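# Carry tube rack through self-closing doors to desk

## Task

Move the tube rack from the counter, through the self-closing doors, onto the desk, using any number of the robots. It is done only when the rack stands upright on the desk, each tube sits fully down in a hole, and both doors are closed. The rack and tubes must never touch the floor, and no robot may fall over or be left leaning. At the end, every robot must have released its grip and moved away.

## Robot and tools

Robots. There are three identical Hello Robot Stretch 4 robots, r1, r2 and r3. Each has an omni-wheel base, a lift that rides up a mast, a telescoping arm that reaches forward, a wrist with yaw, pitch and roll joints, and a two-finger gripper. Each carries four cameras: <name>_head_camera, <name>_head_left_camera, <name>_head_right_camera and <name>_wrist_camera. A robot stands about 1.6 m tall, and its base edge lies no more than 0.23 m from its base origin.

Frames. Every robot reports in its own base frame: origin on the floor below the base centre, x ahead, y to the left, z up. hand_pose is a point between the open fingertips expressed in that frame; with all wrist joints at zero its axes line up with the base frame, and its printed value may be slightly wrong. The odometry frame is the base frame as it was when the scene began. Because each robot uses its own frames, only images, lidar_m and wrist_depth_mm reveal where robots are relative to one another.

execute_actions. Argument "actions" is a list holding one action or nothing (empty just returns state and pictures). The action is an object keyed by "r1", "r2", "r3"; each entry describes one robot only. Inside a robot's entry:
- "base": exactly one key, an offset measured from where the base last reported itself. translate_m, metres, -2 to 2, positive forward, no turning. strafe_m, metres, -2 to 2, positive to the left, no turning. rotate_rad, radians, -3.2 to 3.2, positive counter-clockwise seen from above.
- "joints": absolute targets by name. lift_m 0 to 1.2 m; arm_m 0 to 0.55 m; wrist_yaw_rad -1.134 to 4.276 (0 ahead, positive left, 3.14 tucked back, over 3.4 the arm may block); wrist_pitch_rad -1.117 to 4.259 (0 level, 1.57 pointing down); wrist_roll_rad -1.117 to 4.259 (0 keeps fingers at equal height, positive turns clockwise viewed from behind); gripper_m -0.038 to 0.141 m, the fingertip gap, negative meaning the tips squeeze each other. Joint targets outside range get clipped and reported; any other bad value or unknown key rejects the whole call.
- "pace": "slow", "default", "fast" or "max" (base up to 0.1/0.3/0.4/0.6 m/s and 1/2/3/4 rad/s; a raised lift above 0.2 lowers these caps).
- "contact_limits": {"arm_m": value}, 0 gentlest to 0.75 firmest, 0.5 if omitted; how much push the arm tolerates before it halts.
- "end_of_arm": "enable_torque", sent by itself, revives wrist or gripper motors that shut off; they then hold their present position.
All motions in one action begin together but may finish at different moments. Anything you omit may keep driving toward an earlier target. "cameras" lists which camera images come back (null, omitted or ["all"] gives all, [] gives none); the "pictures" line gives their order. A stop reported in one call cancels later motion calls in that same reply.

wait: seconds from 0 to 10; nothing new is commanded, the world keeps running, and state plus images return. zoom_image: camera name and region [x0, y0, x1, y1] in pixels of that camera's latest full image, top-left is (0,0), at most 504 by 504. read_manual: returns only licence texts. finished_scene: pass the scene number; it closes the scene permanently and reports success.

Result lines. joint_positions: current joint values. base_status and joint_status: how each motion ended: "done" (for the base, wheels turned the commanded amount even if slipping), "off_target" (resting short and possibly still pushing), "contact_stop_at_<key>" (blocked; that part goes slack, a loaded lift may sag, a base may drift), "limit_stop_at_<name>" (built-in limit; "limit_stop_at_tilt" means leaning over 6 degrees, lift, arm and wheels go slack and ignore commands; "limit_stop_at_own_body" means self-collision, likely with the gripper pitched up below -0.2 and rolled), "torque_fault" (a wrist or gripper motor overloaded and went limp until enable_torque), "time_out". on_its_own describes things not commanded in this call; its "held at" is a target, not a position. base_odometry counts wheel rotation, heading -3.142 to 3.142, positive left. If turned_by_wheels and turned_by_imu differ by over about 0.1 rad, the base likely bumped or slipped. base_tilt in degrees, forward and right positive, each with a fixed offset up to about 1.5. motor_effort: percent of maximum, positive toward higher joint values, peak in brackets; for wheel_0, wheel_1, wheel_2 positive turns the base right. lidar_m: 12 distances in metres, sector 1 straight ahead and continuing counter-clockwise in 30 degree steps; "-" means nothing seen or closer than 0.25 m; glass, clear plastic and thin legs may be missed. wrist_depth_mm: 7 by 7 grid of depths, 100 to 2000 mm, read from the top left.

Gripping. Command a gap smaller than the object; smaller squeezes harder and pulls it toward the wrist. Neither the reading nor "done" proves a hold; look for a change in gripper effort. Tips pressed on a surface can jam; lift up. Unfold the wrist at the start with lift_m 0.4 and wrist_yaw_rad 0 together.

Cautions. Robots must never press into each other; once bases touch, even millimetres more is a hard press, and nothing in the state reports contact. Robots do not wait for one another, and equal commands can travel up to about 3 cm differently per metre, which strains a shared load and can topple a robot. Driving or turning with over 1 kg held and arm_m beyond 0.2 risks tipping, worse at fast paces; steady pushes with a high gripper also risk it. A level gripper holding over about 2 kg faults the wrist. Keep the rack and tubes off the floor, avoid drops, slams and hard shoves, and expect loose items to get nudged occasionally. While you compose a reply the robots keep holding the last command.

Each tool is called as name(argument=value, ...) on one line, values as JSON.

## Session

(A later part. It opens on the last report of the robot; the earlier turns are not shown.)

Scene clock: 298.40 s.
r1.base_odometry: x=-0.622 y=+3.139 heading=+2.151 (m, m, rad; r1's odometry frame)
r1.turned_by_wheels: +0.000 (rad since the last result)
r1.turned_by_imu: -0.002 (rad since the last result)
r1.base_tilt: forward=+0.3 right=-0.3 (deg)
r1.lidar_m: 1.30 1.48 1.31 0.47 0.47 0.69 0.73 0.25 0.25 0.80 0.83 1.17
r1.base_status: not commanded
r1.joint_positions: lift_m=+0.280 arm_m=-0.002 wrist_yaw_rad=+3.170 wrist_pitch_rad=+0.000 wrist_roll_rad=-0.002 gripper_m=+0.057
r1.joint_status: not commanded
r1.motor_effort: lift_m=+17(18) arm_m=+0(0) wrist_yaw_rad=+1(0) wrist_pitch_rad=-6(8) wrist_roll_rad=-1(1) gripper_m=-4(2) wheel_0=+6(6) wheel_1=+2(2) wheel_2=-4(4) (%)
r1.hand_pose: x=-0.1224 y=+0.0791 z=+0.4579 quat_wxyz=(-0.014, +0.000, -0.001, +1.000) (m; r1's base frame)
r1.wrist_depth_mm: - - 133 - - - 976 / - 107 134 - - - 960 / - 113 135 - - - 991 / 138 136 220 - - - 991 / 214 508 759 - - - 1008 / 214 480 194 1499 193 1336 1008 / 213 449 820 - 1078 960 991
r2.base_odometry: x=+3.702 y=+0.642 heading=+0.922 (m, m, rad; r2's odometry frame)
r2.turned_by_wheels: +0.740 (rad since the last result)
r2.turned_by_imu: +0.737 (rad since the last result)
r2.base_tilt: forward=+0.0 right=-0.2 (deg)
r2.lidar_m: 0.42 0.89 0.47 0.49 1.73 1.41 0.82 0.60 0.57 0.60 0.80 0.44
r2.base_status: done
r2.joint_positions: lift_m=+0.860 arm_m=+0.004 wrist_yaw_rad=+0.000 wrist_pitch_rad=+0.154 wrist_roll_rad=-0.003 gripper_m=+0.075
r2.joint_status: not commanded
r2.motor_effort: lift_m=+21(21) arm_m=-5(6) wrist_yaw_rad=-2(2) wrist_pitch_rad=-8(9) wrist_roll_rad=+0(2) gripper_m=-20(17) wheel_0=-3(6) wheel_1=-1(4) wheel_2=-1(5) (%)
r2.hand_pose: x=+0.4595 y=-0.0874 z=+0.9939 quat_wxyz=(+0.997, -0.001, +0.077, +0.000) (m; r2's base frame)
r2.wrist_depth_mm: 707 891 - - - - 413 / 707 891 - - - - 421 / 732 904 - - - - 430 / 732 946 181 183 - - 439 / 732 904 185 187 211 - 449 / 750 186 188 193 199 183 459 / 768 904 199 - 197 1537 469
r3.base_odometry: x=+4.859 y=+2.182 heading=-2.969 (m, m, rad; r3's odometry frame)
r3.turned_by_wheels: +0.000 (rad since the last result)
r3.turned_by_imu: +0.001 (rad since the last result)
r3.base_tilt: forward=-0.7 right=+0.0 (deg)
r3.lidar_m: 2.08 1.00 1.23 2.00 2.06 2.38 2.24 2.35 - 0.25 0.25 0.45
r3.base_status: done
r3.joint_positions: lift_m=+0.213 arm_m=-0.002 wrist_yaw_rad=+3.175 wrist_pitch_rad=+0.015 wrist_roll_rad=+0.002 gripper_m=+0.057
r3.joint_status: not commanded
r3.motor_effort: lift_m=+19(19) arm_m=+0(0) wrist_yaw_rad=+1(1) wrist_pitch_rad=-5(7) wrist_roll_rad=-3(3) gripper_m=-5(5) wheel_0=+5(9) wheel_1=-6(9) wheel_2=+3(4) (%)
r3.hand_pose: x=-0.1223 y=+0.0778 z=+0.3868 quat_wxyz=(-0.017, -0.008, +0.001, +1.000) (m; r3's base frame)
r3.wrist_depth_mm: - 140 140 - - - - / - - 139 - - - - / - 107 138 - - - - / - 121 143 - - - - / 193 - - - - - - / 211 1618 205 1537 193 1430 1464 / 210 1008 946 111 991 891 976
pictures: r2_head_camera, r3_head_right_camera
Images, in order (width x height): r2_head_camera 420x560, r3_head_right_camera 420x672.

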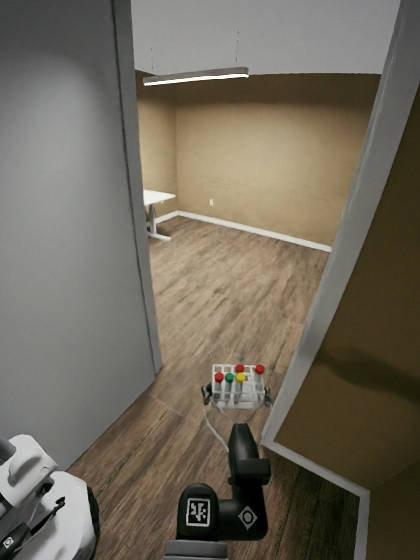

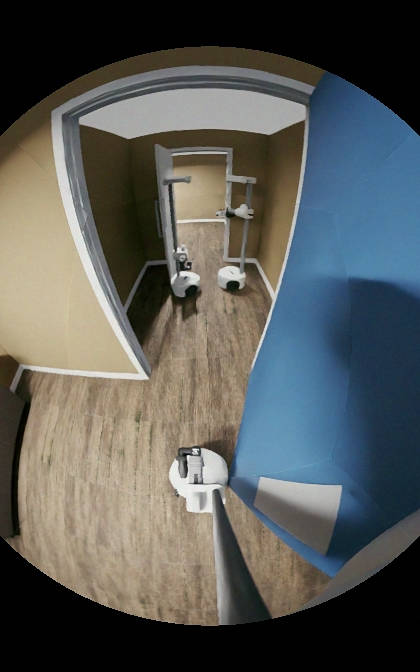

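execute_actions(actions=[{"r2": {"base": {"translate_m": 2.0}}, "r3": {"base": {"translate_m": 0.68}, "pace":"slow"}}], cameras=["r2_head_left_camera","r3_head_right_camera"])

Scene clock: 316.77 s.
r1.base_odometry: x=-0.622 y=+3.139 heading=+2.151 (m, m, rad; r1's odometry frame)
r1.turned_by_wheels: +0.000 (rad since the last result)
r1.turned_by_imu: -0.007 (rad since the last result)
r1.base_tilt: forward=+0.3 right=-0.4 (deg)
r1.lidar_m: 1.31 1.48 1.29 1.23 1.30 1.11 0.72 0.27 0.25 0.79 0.85 1.13
r1.base_status: not commanded
r1.joint_positions: lift_m=+0.280 arm_m=-0.002 wrist_yaw_rad=+3.170 wrist_pitch_rad=+0.000 wrist_roll_rad=-0.002 gripper_m=+0.057
r1.joint_status: not commanded
r1.motor_effort: lift_m=+18(18) arm_m=+0(0) wrist_yaw_rad=+0(0) wrist_pitch_rad=-6(4) wrist_roll_rad=+1(0) gripper_m=-2(2) wheel_0=+6(6) wheel_1=+1(2) wheel_2=-4(4) (%)
r1.hand_pose: x=-0.1224 y=+0.0791 z=+0.4579 quat_wxyz=(-0.014, +0.000, -0.001, +1.000) (m; r1's base frame)
r1.wrist_depth_mm: - - 133 - - - 976 / - 107 134 - - - 976 / - 114 135 - - - 976 / 138 136 222 - - - 1008 / 215 517 750 - - - 991 / 215 484 195 1464 192 1397 1008 / 214 449 831 - 1078 976 976
r2.base_odometry: x=+4.911 y=+2.236 heading=+0.922 (m, m, rad; r2's odometry frame)
r2.turned_by_wheels: +0.000 (rad since the last result)
r2.turned_by_imu: +0.003 (rad since the last result)
r2.base_tilt: forward=+0.0 right=-0.3 (deg)
r2.lidar_m: 0.42 1.43 1.37 1.20 0.87 0.81 1.82 1.24 2.58 2.68 2.42 0.45
r2.base_status: done
r2.joint_positions: lift_m=+0.860 arm_m=+0.003 wrist_yaw_rad=+0.000 wrist_pitch_rad=+0.154 wrist_roll_rad=-0.003 gripper_m=+0.075
r2.joint_status: not commanded
r2.motor_effort: lift_m=+21(21) arm_m=-6(6) wrist_yaw_rad=-1(1) wrist_pitch_rad=-9(8) wrist_roll_rad=-1(1) gripper_m=-15(15) wheel_0=+1(6) wheel_1=-1(5) wheel_2=+0(11) (%)
r2.hand_pose: x=+0.4595 y=-0.0874 z=+0.9939 quat_wxyz=(+0.997, -0.001, +0.077, +0.000) (m; r2's base frame)
r2.wrist_depth_mm: 1863 - - - 1921 1708 1576 / 1863 - - - 1983 1808 1618 / 1863 - - - 1983 1808 1661 / 1756 - 181 183 1921 1863 1661 / 1618 - 185 186 211 1863 1708 / 1863 186 187 194 199 182 1756 / 1708 1618 198 - 198 1618 1661
r3.base_odometry: x=+4.189 y=+2.065 heading=-2.969 (m, m, rad; r3's odometry frame)
r3.turned_by_wheels: +0.000 (rad since the last result)
r3.turned_by_imu: +0.003 (rad since the last result)
r3.base_tilt: forward=-0.7 right=+0.0 (deg)
r3.lidar_m: 1.39 1.47 0.51 0.74 2.10 0.43 0.25 - - 0.25 0.40 1.50
r3.base_status: done
r3.joint_positions: lift_m=+0.213 arm_m=-0.002 wrist_yaw_rad=+3.175 wrist_pitch_rad=+0.015 wrist_roll_rad=+0.002 gripper_m=+0.057
r3.joint_status: not commanded
r3.motor_effort: lift_m=+19(19) arm_m=+1(0) wrist_yaw_rad=+1(2) wrist_pitch_rad=-6(6) wrist_roll_rad=-5(3) gripper_m=-5(2) wheel_0=+9(9) wheel_1=-18(17) wheel_2=+8(8) (%)
r3.hand_pose: x=-0.1223 y=+0.0778 z=+0.3868 quat_wxyz=(-0.017, -0.008, +0.001, +1.000) (m; r3's base frame)
r3.wrist_depth_mm: - 140 140 477 615 - - / - - 138 473 609 - - / - 107 139 473 603 - - / - 121 143 469 597 - - / 192 310 387 469 603 - - / 211 325 205 462 194 1464 1397 / 209 317 379 111 878 917 991
pictures: r2_head_left_camera, r3_head_right_camera
Images, in order (width x height): r2_head_left_camera 420x672, r3_head_right_camera 420x672.

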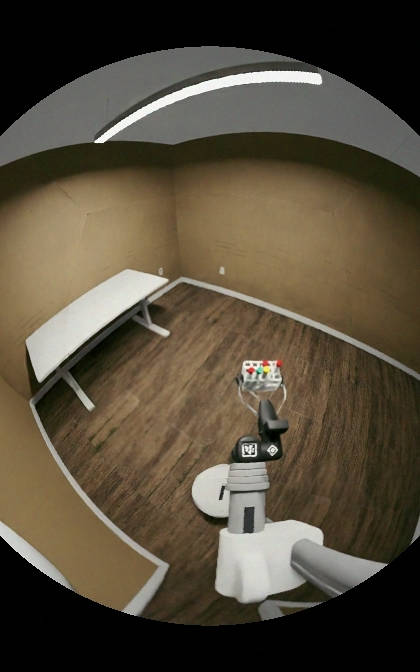

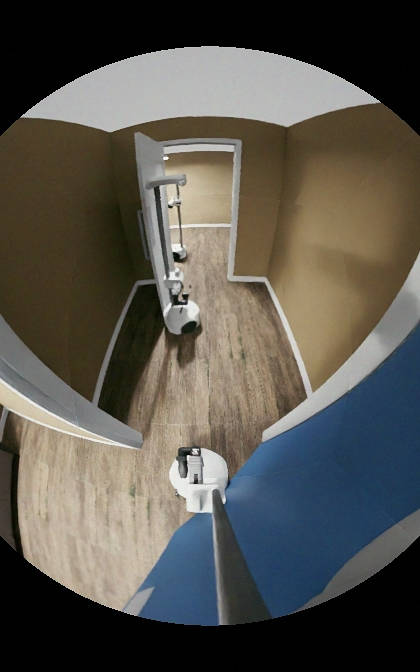

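execute_actions(actions=[{"r2": {"base": {"rotate_rad": 0.97}, "pace":"slow"}, "r3": {"base": {"translate_m": 0.12}, "pace":"slow"}, "r1": {"base": {"translate_m": -0.2}}}], cameras=[])

execute_actions(actions=[{"r2": {"base": {"translate_m": 0.85}}, "r3": {"base": {"translate_m": 0.3}, "pace":"slow"}, "r1": {"base": {"strafe_m": 0.22}, "pace":"slow"}}], cameras=["r2_head_camera","r2_wrist_camera","r1_head_right_camera"])

Scene clock: 323.37 s.
r1.base_odometry: x=-0.513 y=+2.971 heading=+2.150 (m, m, rad; r1's odometry frame)
r1.turned_by_wheels: -0.001 (rad since the last result)
r1.turned_by_imu: -0.002 (rad since the last result)
r1.base_tilt: forward=+0.3 right=-0.3 (deg)
r1.lidar_m: 1.48 1.65 1.30 1.22 1.04 0.95 0.70 0.27 0.25 - 0.26 1.17
r1.base_status: done
r1.joint_positions: lift_m=+0.280 arm_m=-0.002 wrist_yaw_rad=+3.170 wrist_pitch_rad=+0.000 wrist_roll_rad=-0.002 gripper_m=+0.057
r1.joint_status: not commanded
r1.motor_effort: lift_m=+18(18) arm_m=+0(0) wrist_yaw_rad=-1(1) wrist_pitch_rad=-7(6) wrist_roll_rad=-2(0) gripper_m=-3(2) wheel_0=+0(4) wheel_1=-8(9) wheel_2=+2(13) (%)
r1.hand_pose: x=-0.1224 y=+0.0791 z=+0.4579 quat_wxyz=(-0.014, +0.000, -0.001, +1.000) (m; r1's base frame)
r1.wrist_depth_mm: - - 133 - - - 831 / - 107 134 - - - 820 / - 114 135 - - - 820 / 138 136 220 - - - 820 / 215 512 750 - - - 820 / 214 480 195 1464 192 1464 820 / 213 445 820 - 1078 960 831
r2.base_odometry: x=+4.911 y=+2.236 heading=+1.891 (m, m, rad; r2's odometry frame)
r2.turned_by_wheels: +0.970 (rad since the last result)
r2.turned_by_imu: +0.965 (rad since the last result)
r2.base_tilt: forward=+0.0 right=-0.3 (deg)
r2.lidar_m: 0.40 1.32 0.88 0.83 1.51 1.24 2.43 2.63 2.46 2.29 2.34 0.46
r2.base_status: done
r2.joint_positions: lift_m=+0.860 arm_m=+0.003 wrist_yaw_rad=+0.000 wrist_pitch_rad=+0.154 wrist_roll_rad=-0.003 gripper_m=+0.075
r2.joint_status: not commanded
r2.motor_effort: lift_m=+21(21) arm_m=-6(6) wrist_yaw_rad=-1(1) wrist_pitch_rad=-9(9) wrist_roll_rad=-1(0) gripper_m=-17(18) wheel_0=-3(5) wheel_1=-1(5) wheel_2=-2(6) (%)
r2.hand_pose: x=+0.4595 y=-0.0874 z=+0.9939 quat_wxyz=(+0.997, -0.001, +0.077, +0.000) (m; r2's base frame)
r2.wrist_depth_mm: 1499 1756 1756 1808 1808 1921 1983 / 1464 1808 1808 1921 1863 1983 1921 / 1464 1808 1863 1863 1921 - - / 1464 1921 181 182 226 - - / 1464 1921 185 187 211 1618 - / 1430 187 187 192 199 182 - / 1499 1576 199 - 196 1618 1661
r3.base_odometry: x=+4.070 y=+2.043 heading=-2.970 (m, m, rad; r3's odometry frame)
r3.turned_by_wheels: -0.001 (rad since the last result)
r3.turned_by_imu: +0.000 (rad since the last result)
r3.base_tilt: forward=-0.7 right=+0.0 (deg)
r3.lidar_m: 1.48 1.47 0.49 0.48 2.09 0.35 0.25 - 0.25 0.26 0.53 1.51
r3.base_status: done
r3.joint_positions: lift_m=+0.213 arm_m=-0.002 wrist_yaw_rad=+3.175 wrist_pitch_rad=+0.015 wrist_roll_rad=+0.002 gripper_m=+0.057
r3.joint_status: not commanded
r3.motor_effort: lift_m=+19(19) arm_m=+1(1) wrist_yaw_rad=+0(1) wrist_pitch_rad=-6(5) wrist_roll_rad=+0(1) gripper_m=+0(6) wheel_0=+5(10) wheel_1=-23(22) wheel_2=+9(8) (%)
r3.hand_pose: x=-0.1223 y=+0.0778 z=+0.3868 quat_wxyz=(-0.017, -0.008, +0.001, +1.000) (m; r3's base frame)
r3.wrist_depth_mm: - 140 139 415 492 - - / - - 138 413 488 - - / - 107 138 410 484 - - / - 121 143 415 488 585 - / 192 306 357 410 477 580 - / 211 315 206 407 193 585 1430 / 210 310 355 111 492 530 991
pictures: none
No camera images: the call's "cameras" was empty. Leave "cameras" out to get every camera's image.

Scene clock: 327.67 s.
r1.base_odometry: x=-0.697 y=+2.851 heading=+2.150 (m, m, rad; r1's odometry frame)
r1.turned_by_wheels: +0.000 (rad since the last result)
r1.turned_by_imu: -0.001 (rad since the last result)
r1.base_tilt: forward=+0.4 right=-0.3 (deg)
r1.lidar_m: 1.16 1.47 1.05 1.01 1.02 0.83 4.12 0.41 0.25 - 1.09 1.49
r1.base_status: done
r1.joint_positions: lift_m=+0.280 arm_m=-0.002 wrist_yaw_rad=+3.170 wrist_pitch_rad=+0.000 wrist_roll_rad=-0.002 gripper_m=+0.057
r1.joint_status: not commanded
r1.motor_effort: lift_m=+18(17) arm_m=+0(0) wrist_yaw_rad=+0(0) wrist_pitch_rad=-6(5) wrist_roll_rad=-1(1) gripper_m=-3(3) wheel_0=+1(6) wheel_1=+2(9) wheel_2=+0(5) (%)
r1.hand_pose: x=-0.1224 y=+0.0791 z=+0.4579 quat_wxyz=(-0.014, +0.000, -0.001, +1.000) (m; r1's base frame)
r1.wrist_depth_mm: - - 133 - - 798 798 / - 107 134 - - 798 798 / - 114 135 - - 809 798 / 138 136 222 - - 798 798 / 215 976 - - - 809 820 / 215 820 194 1464 193 820 820 / 214 723 1060 - 1078 809 809
r2.base_odometry: x=+4.644 y=+3.042 heading=+1.891 (m, m, rad; r2's odometry frame)
r2.turned_by_wheels: +0.000 (rad since the last result)
r2.turned_by_imu: +0.001 (rad since the last result)
r2.base_tilt: forward=+0.0 right=-0.3 (deg)
r2.lidar_m: 0.40 0.55 0.97 0.90 0.92 1.19 2.69 3.50 2.39 2.22 0.83 0.45
r2.base_status: done
r2.joint_positions: lift_m=+0.860 arm_m=+0.003 wrist_yaw_rad=+0.000 wrist_pitch_rad=+0.154 wrist_roll_rad=-0.003 gripper_m=+0.075
r2.joint_status: not commanded
r2.motor_effort: lift_m=+21(21) arm_m=-6(6) wrist_yaw_rad=-1(2) wrist_pitch_rad=-9(8) wrist_roll_rad=+0(1) gripper_m=-15(18) wheel_0=+1(6) wheel_1=+0(5) wheel_2=+0(9) (%)
r2.hand_pose: x=+0.4595 y=-0.0874 z=+0.9939 quat_wxyz=(+0.997, -0.001, +0.077, +0.000) (m; r2's base frame)
r2.wrist_depth_mm: 960 976 991 1042 1060 1042 1078 / 991 1025 1025 1060 1060 1098 1118 / 1025 1042 1042 1078 1098 1138 1138 / 1060 1078 181 182 1118 1182 1182 / 1078 1078 184 186 211 1078 1060 / 976 186 188 193 199 182 732 / 564 539 198 - 197 554 554
r3.base_odometry: x=+3.774 y=+1.992 heading=-2.969 (m, m, rad; r3's odometry frame)
r3.turned_by_wheels: +0.000 (rad since the last result)
r3.turned_by_imu: +0.001 (rad since the last result)
r3.base_tilt: forward=-0.7 right=+0.0 (deg)
r3.lidar_m: 1.17 1.44 1.05 0.48 0.36 0.25 - 0.25 0.29 0.52 1.10 1.49
r3.base_status: done
r3.joint_positions: lift_m=+0.213 arm_m=-0.002 wrist_yaw_rad=+3.175 wrist_pitch_rad=+0.015 wrist_roll_rad=+0.002 gripper_m=+0.057
r3.joint_status: not commanded
r3.motor_effort: lift_m=+19(19) arm_m=+1(1) wrist_yaw_rad=+0(3) wrist_pitch_rad=-7(7) wrist_roll_rad=-2(1) gripper_m=+0(4) wheel_0=+1(6) wheel_1=+2(24) wheel_2=-1(9) (%)
r3.hand_pose: x=-0.1223 y=+0.0778 z=+0.3869 quat_wxyz=(-0.017, -0.008, +0.001, +1.000) (m; r3's base frame)
r3.wrist_depth_mm: - 140 140 345 347 349 349 / - - 139 345 349 347 351 / - 107 138 349 347 349 349 / - 121 143 345 347 349 349 / 192 345 345 347 347 347 349 / 211 343 206 345 193 347 347 / 209 342 343 111 347 345 347
pictures: r1_head_right_camera, r2_head_camera, r2_wrist_camera
Images, in order (width x height): r1_head_right_camera 420x672, r2_head_camera 420x560, r2_wrist_camera 616x392.

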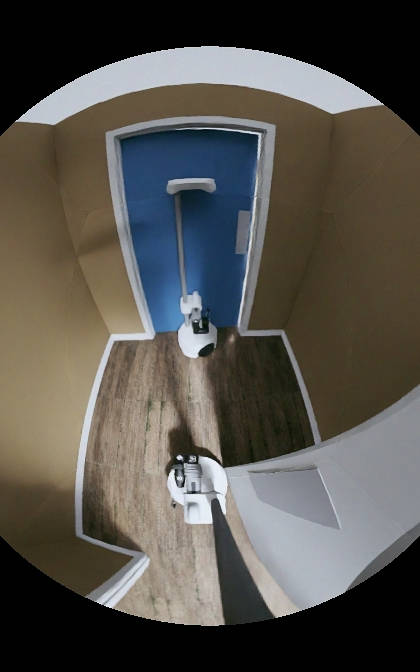

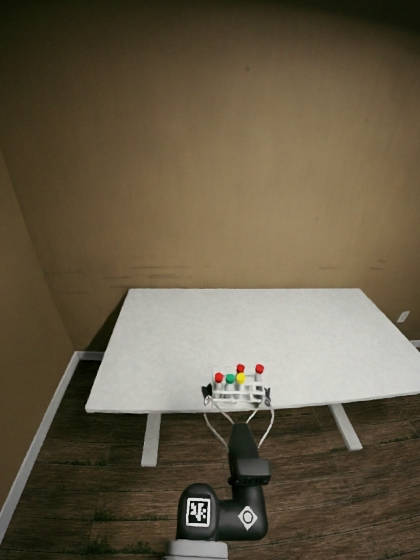

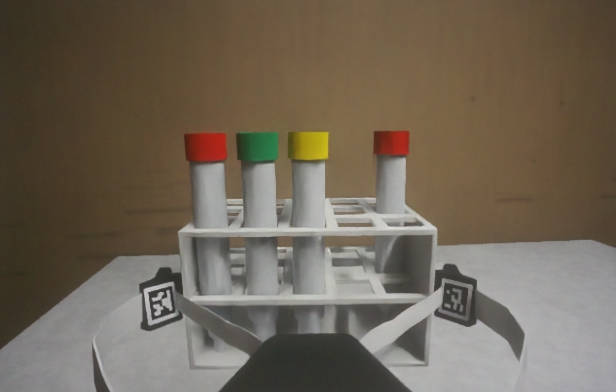

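execute_actions(actions=[{"r2": {"joints": {"arm_m": 0.25, "lift_m":0.645}}, "r3": {"base": {"translate_m": 0.25}}, "r1": {"base": {"translate_m": -0.35}}}], cameras=["r2_wrist_camera"])

Scene clock: 335.50 s.
r1.base_odometry: x=-0.505 y=+2.558 heading=+2.150 (m, m, rad; r1's odometry frame)
r1.turned_by_wheels: +0.000 (rad since the last result)
r1.turned_by_imu: -0.001 (rad since the last result)
r1.base_tilt: forward=+0.3 right=-0.3 (deg)
r1.lidar_m: 0.34 1.46 1.07 1.01 0.56 0.57 3.73 0.59 0.25 0.25 - 0.25
r1.base_status: done
r1.joint_positions: lift_m=+0.280 arm_m=-0.002 wrist_yaw_rad=+3.170 wrist_pitch_rad=+0.000 wrist_roll_rad=-0.002 gripper_m=+0.057
r1.joint_status: not commanded
r1.motor_effort: lift_m=+18(18) arm_m=+0(0) wrist_yaw_rad=+0(0) wrist_pitch_rad=-6(5) wrist_roll_rad=+1(2) gripper_m=-3(2) wheel_0=+6(6) wheel_1=-7(5) wheel_2=+1(14) (%)
r1.hand_pose: x=-0.1224 y=+0.0791 z=+0.4579 quat_wxyz=(-0.014, +0.000, -0.001, +1.000) (m; r1's base frame)
r1.wrist_depth_mm: - - 133 - - - 512 / - 107 134 - - - 512 / - 114 135 - - - 508 / 138 136 222 - - - 517 / 214 - - - - - 512 / 213 1397 194 1464 193 1499 508 / 214 976 1078 - 1078 931 504
r2.base_odometry: x=+4.644 y=+3.042 heading=+1.891 (m, m, rad; r2's odometry frame)
r2.turned_by_wheels: +0.000 (rad since the last result)
r2.turned_by_imu: +0.002 (rad since the last result)
r2.base_tilt: forward=+0.0 right=-0.3 (deg)
r2.lidar_m: 0.51 0.51 0.98 0.89 0.92 1.19 2.73 3.45 2.38 2.21 0.84 0.57
r2.base_status: not commanded
r2.joint_positions: lift_m=+0.645 arm_m=+0.249 wrist_yaw_rad=+0.000 wrist_pitch_rad=+0.154 wrist_roll_rad=-0.003 gripper_m=+0.075
r2.joint_status: all done
r2.motor_effort: lift_m=+17(19) arm_m=+6(5) wrist_yaw_rad=-2(0) wrist_pitch_rad=-9(9) wrist_roll_rad=-1(0) gripper_m=-18(16) wheel_0=+1(1) wheel_1=-1(0) wheel_2=+0(0) (%)
r2.hand_pose: x=+0.7050 y=-0.0874 z=+0.7792 quat_wxyz=(+0.997, -0.001, +0.077, +0.000) (m; r2's base frame)
r2.wrist_depth_mm: 750 768 778 809 820 820 854 / 768 788 798 820 820 854 866 / 788 809 820 820 842 878 891 / 809 820 180 182 226 798 788 / 445 439 185 187 211 433 427 / 301 186 188 193 199 182 294 / 227 218 198 - 197 223 224
r3.base_odometry: x=+3.528 y=+1.949 heading=-2.969 (m, m, rad; r3's odometry frame)
r3.turned_by_wheels: +0.000 (rad since the last result)
r3.turned_by_imu: +0.001 (rad since the last result)
r3.base_tilt: forward=-0.7 right=+0.0 (deg)
r3.lidar_m: 1.06 1.45 1.05 1.01 0.60 0.46 0.41 0.44 0.61 1.05 1.08 1.51
r3.base_status: done
r3.joint_positions: lift_m=+0.213 arm_m=-0.002 wrist_yaw_rad=+3.175 wrist_pitch_rad=+0.015 wrist_roll_rad=+0.002 gripper_m=+0.057
r3.joint_status: not commanded
r3.motor_effort: lift_m=+18(19) arm_m=+1(1) wrist_yaw_rad=+0(3) wrist_pitch_rad=-6(5) wrist_roll_rad=-3(2) gripper_m=-1(5) wheel_0=+0(11) wheel_1=+0(7) wheel_2=+0(18) (%)
r3.hand_pose: x=-0.1223 y=+0.0778 z=+0.3869 quat_wxyz=(-0.017, -0.008, +0.001, +1.000) (m; r3's base frame)
r3.wrist_depth_mm: - 140 140 554 549 539 535 / - - 138 554 549 539 535 / - 107 138 549 544 535 525 / - 121 143 554 544 535 530 / 192 574 564 554 544 535 535 / 211 569 206 554 194 535 539 / 209 569 559 111 549 535 530
pictures: r2_wrist_camera
Images, in order (width x height): r2_wrist_camera 616x392.

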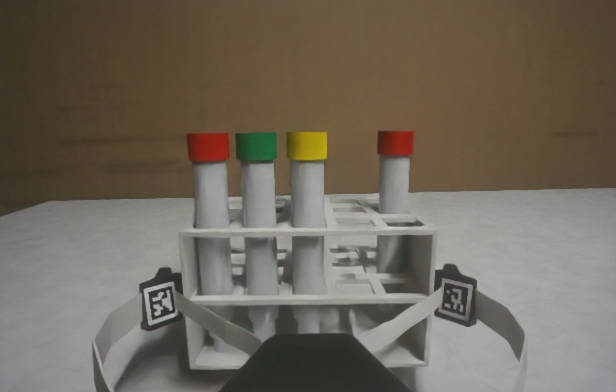

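execute_actions(actions=[{"r2": {"joints": {"lift_m":0.624}, "pace":"slow"}, "r1": {"base": {"translate_m": -0.15}, "pace":"slow"}}], cameras=["r2_wrist_camera"])

Scene clock: 341.57 s.
r1.base_odometry: x=-0.423 y=+2.432 heading=+2.150 (m, m, rad; r1's odometry frame)
r1.turned_by_wheels: +0.000 (rad since the last result)
r1.turned_by_imu: -0.002 (rad since the last result)
r1.base_tilt: forward=+0.2 right=-0.3 (deg)
r1.lidar_m: 0.27 1.46 1.07 0.92 0.48 3.26 3.56 1.74 0.31 0.25 - 0.25
r1.base_status: done
r1.joint_positions: lift_m=+0.280 arm_m=-0.002 wrist_yaw_rad=+3.170 wrist_pitch_rad=+0.000 wrist_roll_rad=-0.002 gripper_m=+0.057
r1.joint_status: not commanded
r1.motor_effort: lift_m=+18(18) arm_m=+0(0) wrist_yaw_rad=+0(1) wrist_pitch_rad=-6(5) wrist_roll_rad=-1(2) gripper_m=-1(2) wheel_0=+6(9) wheel_1=-9(10) wheel_2=+0(6) (%)
r1.hand_pose: x=-0.1224 y=+0.0791 z=+0.4579 quat_wxyz=(-0.014, +0.000, -0.001, +1.000) (m; r1's base frame)
r1.wrist_depth_mm: - - 133 - - - - / - 107 134 - - - - / - 114 135 - - - - / 138 136 220 - - - - / 215 - - - - - - / 214 1397 193 1499 193 1499 1464 / 214 960 1060 - 1098 976 1025
r2.base_odometry: x=+4.644 y=+3.042 heading=+1.891 (m, m, rad; r2's odometry frame)
r2.turned_by_wheels: +0.000 (rad since the last result)
r2.turned_by_imu: +0.001 (rad since the last result)
r2.base_tilt: forward=+0.0 right=-0.2 (deg)
r2.lidar_m: 0.52 0.53 0.97 0.89 0.93 1.18 2.73 3.47 2.38 2.22 0.83 0.57
r2.base_status: not commanded
r2.joint_positions: lift_m=+0.624 arm_m=+0.249 wrist_yaw_rad=+0.000 wrist_pitch_rad=+0.154 wrist_roll_rad=-0.003 gripper_m=+0.075
r2.joint_status: all done
r2.motor_effort: lift_m=+17(15) arm_m=+6(6) wrist_yaw_rad=-1(2) wrist_pitch_rad=-9(9) wrist_roll_rad=-1(1) gripper_m=-13(18) wheel_0=+1(1) wheel_1=-1(0) wheel_2=+0(0) (%)
r2.hand_pose: x=+0.7050 y=-0.0874 z=+0.7583 quat_wxyz=(+0.997, -0.001, +0.077, +0.000) (m; r2's base frame)
r2.wrist_depth_mm: 750 768 768 798 809 842 831 / 768 788 809 820 842 854 866 / 788 809 809 831 854 878 904 / 732 707 181 182 512 676 676 / 384 379 185 186 211 370 366 / 257 186 188 193 199 183 251 / 195 186 187 - 188 192 195
r3.base_odometry: x=+3.528 y=+1.949 heading=-2.969 (m, m, rad; r3's odometry frame)
r3.turned_by_wheels: +0.000 (rad since the last result)
r3.turned_by_imu: +0.001 (rad since the last result)
r3.base_tilt: forward=-0.7 right=+0.0 (deg)
r3.lidar_m: 1.11 1.48 1.05 1.01 0.60 0.45 0.42 0.44 0.63 1.04 1.10 1.50
r3.base_status: not commanded
r3.joint_positions: lift_m=+0.213 arm_m=-0.002 wrist_yaw_rad=+3.175 wrist_pitch_rad=+0.015 wrist_roll_rad=+0.002 gripper_m=+0.057
r3.joint_status: not commanded
r3.motor_effort: lift_m=+18(19) arm_m=+0(1) wrist_yaw_rad=+2(2) wrist_pitch_rad=-5(7) wrist_roll_rad=+0(3) gripper_m=-4(5) wheel_0=+0(0) wheel_1=+0(0) wheel_2=+0(0) (%)
r3.hand_pose: x=-0.1223 y=+0.0778 z=+0.3869 quat_wxyz=(-0.017, -0.008, +0.001, +1.000) (m; r3's base frame)
r3.wrist_depth_mm: - 140 139 549 544 539 525 / - - 138 554 549 544 530 / - 107 138 549 549 539 535 / - 121 143 554 544 539 530 / 191 564 564 554 544 535 530 / 211 574 206 559 193 539 530 / 209 574 564 111 539 535 525
pictures: r2_wrist_camera
Images, in order (width x height): r2_wrist_camera 616x392.

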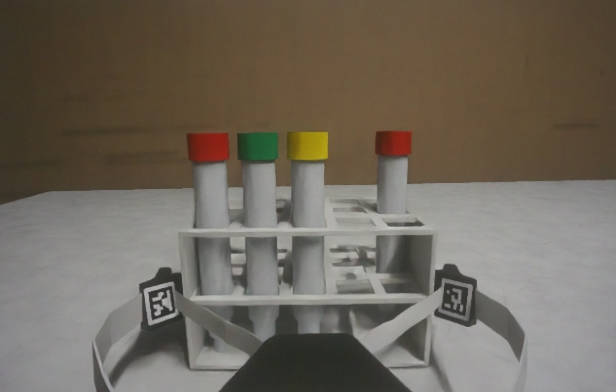

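Depth matches the pickup pose exactly. Releasing.

execute_actions(actions=[{"r2": {"joints": {"gripper_m":0.141}, "pace":"slow"}, "r1": {"base": {"translate_m": -0.25}, "pace":"slow"}}], cameras=["r2_wrist_camera"])

execute_actions(actions=[{"r2": {"joints": {"arm_m":0.01}}, "r1": {"base": {"translate_m": -0.3}, "pace":"slow"}}], cameras=["r2_wrist_camera","r2_head_camera","r1_head_left_camera","r3_head_camera"])

Scene clock: 349.97 s.
r1.base_odometry: x=-0.287 y=+2.223 heading=+2.150 (m, m, rad; r1's odometry frame)
r1.turned_by_wheels: +0.000 (rad since the last result)
r1.turned_by_imu: -0.001 (rad since the last result)
r1.base_tilt: forward=+0.3 right=-0.2 (deg)
r1.lidar_m: 0.25 0.30 1.07 0.39 0.45 2.93 3.27 2.72 1.45 0.26 0.25 -
r1.base_status: done
r1.joint_positions: lift_m=+0.280 arm_m=-0.002 wrist_yaw_rad=+3.170 wrist_pitch_rad=+0.000 wrist_roll_rad=-0.002 gripper_m=+0.057
r1.joint_status: not commanded
r1.motor_effort: lift_m=+18(18) arm_m=+0(0) wrist_yaw_rad=+0(0) wrist_pitch_rad=-6(6) wrist_roll_rad=-2(1) gripper_m=-4(3) wheel_0=+16(16) wheel_1=-7(12) wheel_2=-7(4) (%)
r1.hand_pose: x=-0.1224 y=+0.0791 z=+0.4579 quat_wxyz=(-0.014, +0.000, -0.001, +1.000) (m; r1's base frame)
r1.wrist_depth_mm: - - 133 - - - - / - 107 134 - - - - / - 114 135 - - - - / 138 137 222 - - - - / 214 - - - - - - / 215 1430 195 1464 193 1464 1464 / 214 960 1060 - 1078 960 1042
r2.base_odometry: x=+4.644 y=+3.042 heading=+1.891 (m, m, rad; r2's odometry frame)
r2.turned_by_wheels: +0.000 (rad since the last result)
r2.turned_by_imu: +0.002 (rad since the last result)
r2.base_tilt: forward=+0.0 right=-0.3 (deg)
r2.lidar_m: 0.51 0.53 0.98 0.91 0.93 1.19 2.75 3.50 2.37 2.22 0.84 0.57
r2.base_status: not commanded
r2.joint_positions: lift_m=+0.624 arm_m=+0.249 wrist_yaw_rad=+0.000 wrist_pitch_rad=+0.152 wrist_roll_rad=-0.003 gripper_m=+0.141
r2.joint_status: all done
r2.motor_effort: lift_m=+17(17) arm_m=+6(6) wrist_yaw_rad=-2(1) wrist_pitch_rad=-5(9) wrist_roll_rad=-1(0) gripper_m=+1(17) wheel_0=+1(1) wheel_1=-1(0) wheel_2=+0(0) (%)
r2.hand_pose: x=+0.7050 y=-0.0874 z=+0.7586 quat_wxyz=(+0.997, -0.001, +0.076, +0.000) (m; r2's base frame)
r2.wrist_depth_mm: 759 759 778 788 809 831 854 / 768 778 809 809 831 866 854 / 788 798 798 820 854 878 904 / 732 723 202 200 597 691 683 / 384 384 202 204 221 375 368 / 259 230 207 206 202 228 253 / 195 196 196 - 195 185 197
r3.base_odometry: x=+3.528 y=+1.949 heading=-2.969 (m, m, rad; r3's odometry frame)
r3.turned_by_wheels: +0.000 (rad since the last result)
r3.turned_by_imu: +0.001 (rad since the last result)
r3.base_tilt: forward=-0.7 right=+0.0 (deg)
r3.lidar_m: 1.41 1.47 1.06 1.00 0.59 0.46 0.41 0.44 0.61 1.04 1.10 1.50
r3.base_status: not commanded
r3.joint_positions: lift_m=+0.213 arm_m=-0.002 wrist_yaw_rad=+3.175 wrist_pitch_rad=+0.015 wrist_roll_rad=+0.002 gripper_m=+0.057
r3.joint_status: not commanded
r3.motor_effort: lift_m=+19(18) arm_m=+0(1) wrist_yaw_rad=+1(1) wrist_pitch_rad=-5(5) wrist_roll_rad=+0(3) gripper_m=-1(3) wheel_0=+0(0) wheel_1=+0(1) wheel_2=+0(0) (%)
r3.hand_pose: x=-0.1223 y=+0.0778 z=+0.3869 quat_wxyz=(-0.017, -0.008, +0.001, +1.000) (m; r3's base frame)
r3.wrist_depth_mm: - 140 139 554 549 539 530 / - - 138 559 544 535 530 / - 107 138 554 549 539 530 / - 121 143 554 544 539 530 / 192 569 564 549 549 535 535 / 211 569 205 554 193 539 530 / 209 569 559 111 539 530 530
pictures: r2_wrist_camera
Images, in order (width x height): r2_wrist_camera 616x392.

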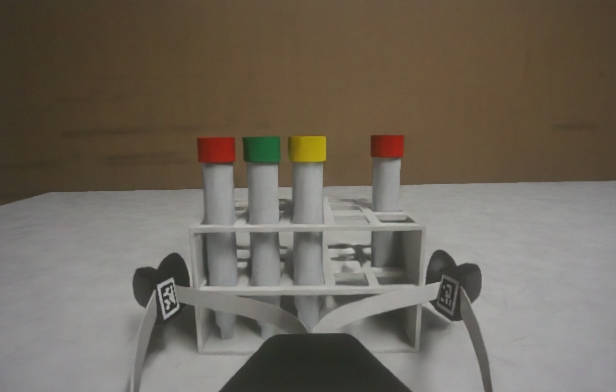

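Scene clock: 354.27 s.
r1.base_odometry: x=-0.123 y=+1.972 heading=+2.150 (m, m, rad; r1's odometry frame)
r1.turned_by_wheels: +0.000 (rad since the last result)
r1.turned_by_imu: +0.000 (rad since the last result)
r1.base_tilt: forward=+0.3 right=-0.2 (deg)
r1.lidar_m: 0.27 0.31 0.45 0.74 2.17 2.98 2.95 3.06 1.31 0.74 0.38 0.29
r1.base_status: done
r1.joint_positions: lift_m=+0.280 arm_m=-0.002 wrist_yaw_rad=+3.170 wrist_pitch_rad=+0.000 wrist_roll_rad=-0.002 gripper_m=+0.057
r1.joint_status: not commanded
r1.motor_effort: lift_m=+18(18) arm_m=+0(0) wrist_yaw_rad=+1(1) wrist_pitch_rad=-6(8) wrist_roll_rad=+0(0) gripper_m=-3(2) wheel_0=-4(16) wheel_1=-2(5) wheel_2=+4(6) (%)
r1.hand_pose: x=-0.1224 y=+0.0791 z=+0.4579 quat_wxyz=(-0.014, +0.000, -0.001, +1.000) (m; r1's base frame)
r1.wrist_depth_mm: - - 133 - - - - / - 107 134 - - - - / - 113 135 - - - - / 138 136 221 - - - - / 214 - - - - - - / 215 1397 194 1464 193 1499 1430 / 214 960 1060 - 1098 976 1042
r2.base_odometry: x=+4.644 y=+3.042 heading=+1.891 (m, m, rad; r2's odometry frame)
r2.turned_by_wheels: +0.000 (rad since the last result)
r2.turned_by_imu: +0.001 (rad since the last result)
r2.base_tilt: forward=+0.0 right=-0.2 (deg)
r2.lidar_m: 0.49 0.53 0.98 0.91 0.93 1.18 2.71 3.48 2.37 2.21 0.85 0.55
r2.base_status: not commanded
r2.joint_positions: lift_m=+0.624 arm_m=+0.011 wrist_yaw_rad=+0.000 wrist_pitch_rad=+0.152 wrist_roll_rad=-0.003 gripper_m=+0.141
r2.joint_status: all done
r2.motor_effort: lift_m=+17(16) arm_m=-6(6) wrist_yaw_rad=-1(1) wrist_pitch_rad=-5(5) wrist_roll_rad=-1(0) gripper_m=-1(3) wheel_0=+1(1) wheel_1=+0(0) wheel_2=+0(1) (%)
r2.hand_pose: x=+0.4671 y=-0.0874 z=+0.7586 quat_wxyz=(+0.997, -0.001, +0.076, +0.000) (m; r2's base frame)
r2.wrist_depth_mm: 976 991 991 1008 1042 1060 1078 / 991 1008 1025 1042 1078 1098 1118 / 1008 1025 1060 1060 1098 1138 1138 / 878 732 723 439 707 699 691 / 389 387 389 384 382 377 375 / 296 296 301 307 312 320 1255 / 1160 699 1160 - 1205 1255 1281
r3.base_odometry: x=+3.528 y=+1.949 heading=-2.969 (m, m, rad; r3's odometry frame)
r3.turned_by_wheels: +0.000 (rad since the last result)
r3.turned_by_imu: +0.000 (rad since the last result)
r3.base_tilt: forward=-0.7 right=+0.0 (deg)
r3.lidar_m: 1.77 1.48 1.06 1.01 0.60 0.45 0.42 0.44 0.62 1.05 1.10 1.50
r3.base_status: not commanded
r3.joint_positions: lift_m=+0.213 arm_m=-0.002 wrist_yaw_rad=+3.175 wrist_pitch_rad=+0.015 wrist_roll_rad=+0.002 gripper_m=+0.057
r3.joint_status: not commanded
r3.motor_effort: lift_m=+18(19) arm_m=+1(1) wrist_yaw_rad=+1(1) wrist_pitch_rad=-7(6) wrist_roll_rad=-1(2) gripper_m=-3(1) wheel_0=+0(0) wheel_1=+1(0) wheel_2=+0(1) (%)
r3.hand_pose: x=-0.1223 y=+0.0778 z=+0.3869 quat_wxyz=(-0.017, -0.008, +0.001, +1.000) (m; r3's base frame)
r3.wrist_depth_mm: - 140 140 559 549 539 530 / - - 138 554 549 535 530 / - 107 138 554 544 539 530 / - 121 143 554 549 535 530 / 192 569 559 559 544 539 530 / 211 574 206 554 193 535 530 / 209 574 564 111 539 530 530
pictures: r1_head_left_camera, r2_head_camera, r2_wrist_camera, r3_head_camera
Images, in order (width x height): r1_head_left_camera 420x672, r2_head_camera 420x560, r2_wrist_camera 616x392, r3_head_camera 420x560.

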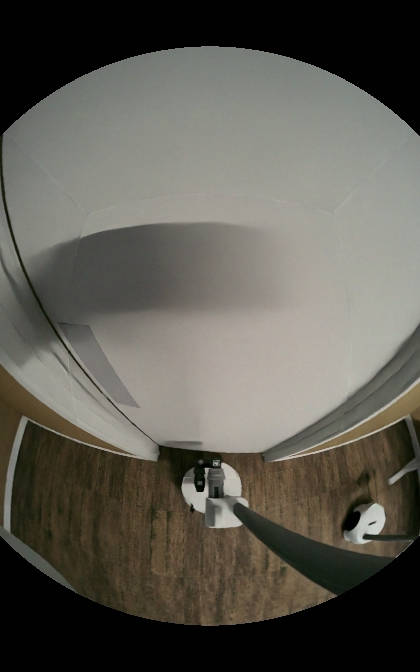

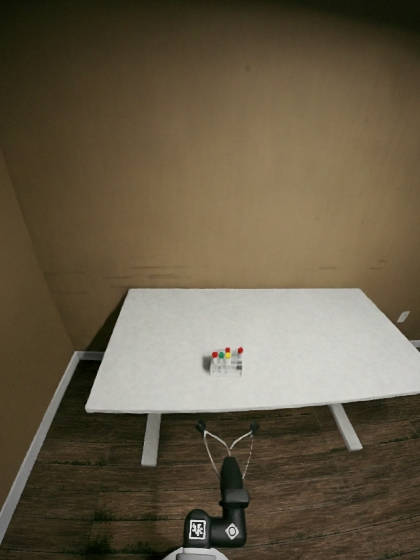

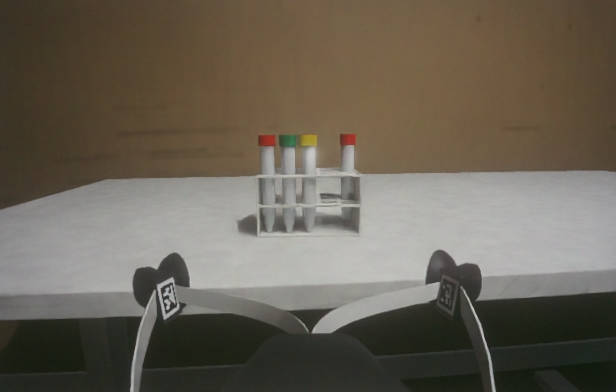

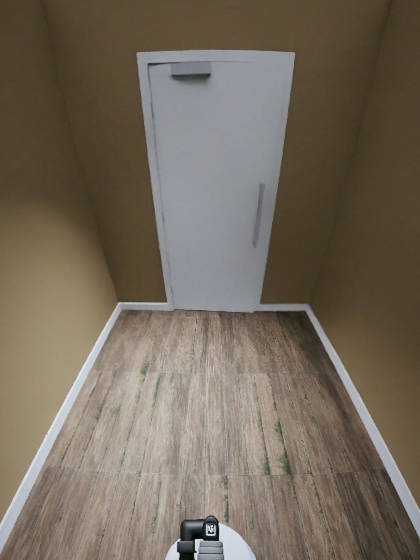

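execute_actions(actions=[{"r2": {"base": {"translate_m": -0.25}, "pace":"fast"}, "r1": {"base": {"translate_m": -0.25}, "pace":"fast"}}], cameras=["r2_wrist_camera","r1_head_left_camera","r3_head_camera","r3_wrist_camera"])

Scene clock: 359.83 s.
r1.base_odometry: x=+0.014 y=+1.763 heading=+2.150 (m, m, rad; r1's odometry frame)
r1.turned_by_wheels: +0.000 (rad since the last result)
r1.turned_by_imu: -0.001 (rad since the last result)
r1.base_tilt: forward=+0.3 right=-0.3 (deg)
r1.lidar_m: 0.49 0.52 0.60 1.73 2.14 2.80 2.71 2.81 0.98 1.10 0.59 0.50
r1.base_status: done
r1.joint_positions: lift_m=+0.280 arm_m=-0.002 wrist_yaw_rad=+3.170 wrist_pitch_rad=+0.000 wrist_roll_rad=-0.002 gripper_m=+0.057
r1.joint_status: not commanded
r1.motor_effort: lift_m=+18(18) arm_m=+0(0) wrist_yaw_rad=+0(1) wrist_pitch_rad=-7(6) wrist_roll_rad=-2(2) gripper_m=-3(2) wheel_0=-1(10) wheel_1=-3(8) wheel_2=+0(12) (%)
r1.hand_pose: x=-0.1224 y=+0.0791 z=+0.4579 quat_wxyz=(-0.014, +0.000, -0.001, +1.000) (m; r1's base frame)
r1.wrist_depth_mm: - - 133 - - - - / - 107 134 - - - - / - 114 135 - - - - / 138 136 222 - - - - / 215 - - - - - - / 215 1430 193 1464 193 1464 1430 / 215 960 1078 - 1078 960 1060
r2.base_odometry: x=+4.722 y=+2.805 heading=+1.891 (m, m, rad; r2's odometry frame)
r2.turned_by_wheels: +0.000 (rad since the last result)
r2.turned_by_imu: +0.001 (rad since the last result)
r2.base_tilt: forward=+0.0 right=-0.2 (deg)
r2.lidar_m: 0.76 0.79 0.94 0.88 0.89 0.98 0.99 3.23 2.39 2.23 1.23 0.83
r2.base_status: done
r2.joint_positions: lift_m=+0.624 arm_m=+0.011 wrist_yaw_rad=+0.000 wrist_pitch_rad=+0.152 wrist_roll_rad=-0.003 gripper_m=+0.141
r2.joint_status: not commanded
r2.motor_effort: lift_m=+17(16) arm_m=-6(6) wrist_yaw_rad=+0(1) wrist_pitch_rad=-5(4) wrist_roll_rad=-1(1) gripper_m=+0(2) wheel_0=+0(9) wheel_1=+0(7) wheel_2=-1(11) (%)
r2.hand_pose: x=+0.4670 y=-0.0874 z=+0.7586 quat_wxyz=(+0.997, -0.001, +0.076, +0.000) (m; r2's base frame)
r2.wrist_depth_mm: 1182 1205 1229 1255 1281 1281 1336 / 1229 1255 1281 1255 1308 1336 1366 / 1255 1281 1281 1308 1366 1366 1397 / 1281 741 723 691 707 707 699 / 1336 1336 1397 1397 1430 1430 1464 / 1336 1397 1430 1430 1499 1499 1308 / 1336 1281 1308 - 1281 1255 1182
r3.base_odometry: x=+3.528 y=+1.949 heading=-2.969 (m, m, rad; r3's odometry frame)
r3.turned_by_wheels: +0.000 (rad since the last result)
r3.turned_by_imu: +0.000 (rad since the last result)
r3.base_tilt: forward=-0.8 right=+0.0 (deg)
r3.lidar_m: 1.82 1.42 1.08 1.01 0.59 0.45 0.42 0.44 0.61 1.05 1.10 1.48
r3.base_status: not commanded
r3.joint_positions: lift_m=+0.213 arm_m=-0.002 wrist_yaw_rad=+3.175 wrist_pitch_rad=+0.015 wrist_roll_rad=+0.002 gripper_m=+0.057
r3.joint_status: not commanded
r3.motor_effort: lift_m=+19(19) arm_m=+1(1) wrist_yaw_rad=+2(1) wrist_pitch_rad=-6(6) wrist_roll_rad=-1(3) gripper_m=-3(1) wheel_0=+0(0) wheel_1=+0(0) wheel_2=+0(0) (%)
r3.hand_pose: x=-0.1223 y=+0.0778 z=+0.3869 quat_wxyz=(-0.017, -0.008, +0.001, +1.000) (m; r3's base frame)
r3.wrist_depth_mm: - 140 140 554 549 539 530 / - - 138 559 549 539 535 / - 107 138 549 544 539 530 / - 121 143 554 549 535 530 / 192 569 564 554 544 535 530 / 211 569 206 549 193 530 525 / 208 569 559 111 544 530 530
pictures: r1_head_left_camera, r2_wrist_camera, r3_head_camera, r3_wrist_camera
Images, in order (width x height): r1_head_left_camera 420x672, r2_wrist_camera 616x392, r3_head_camera 420x560, r3_wrist_camera 616x392.

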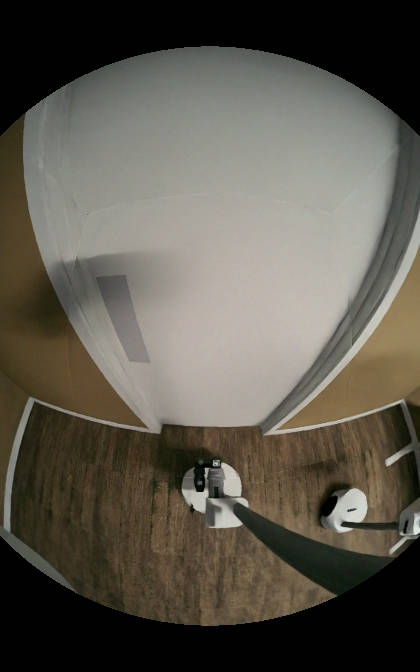

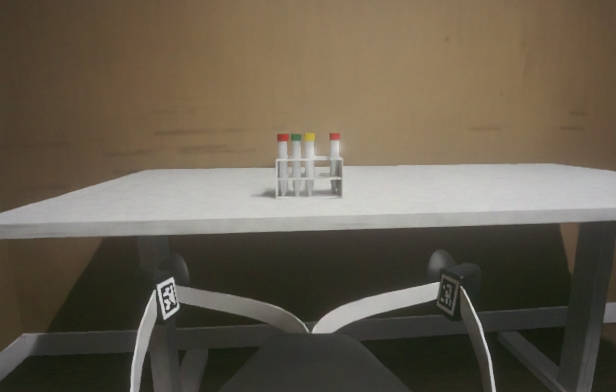

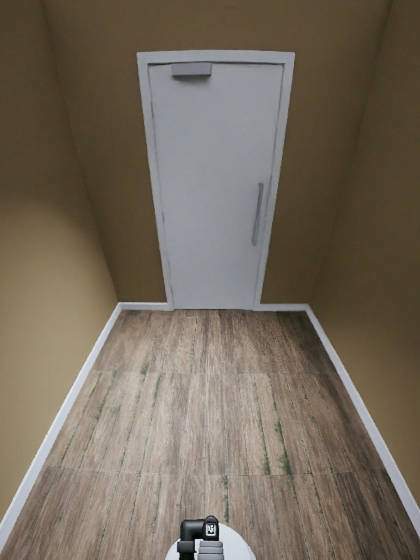

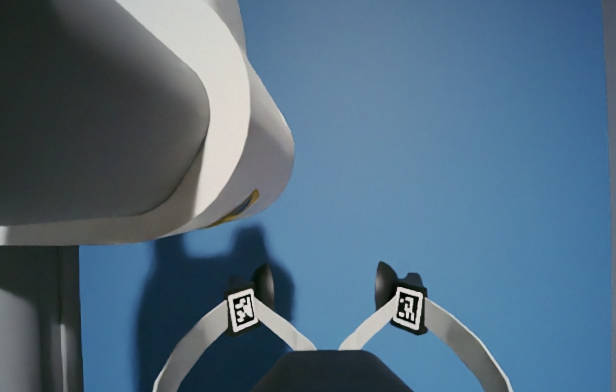

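Both doors are shut, the rack is upright and the tube caps are all at the same height.

finished_scene(scene=1)

The scene is finished: the task was done.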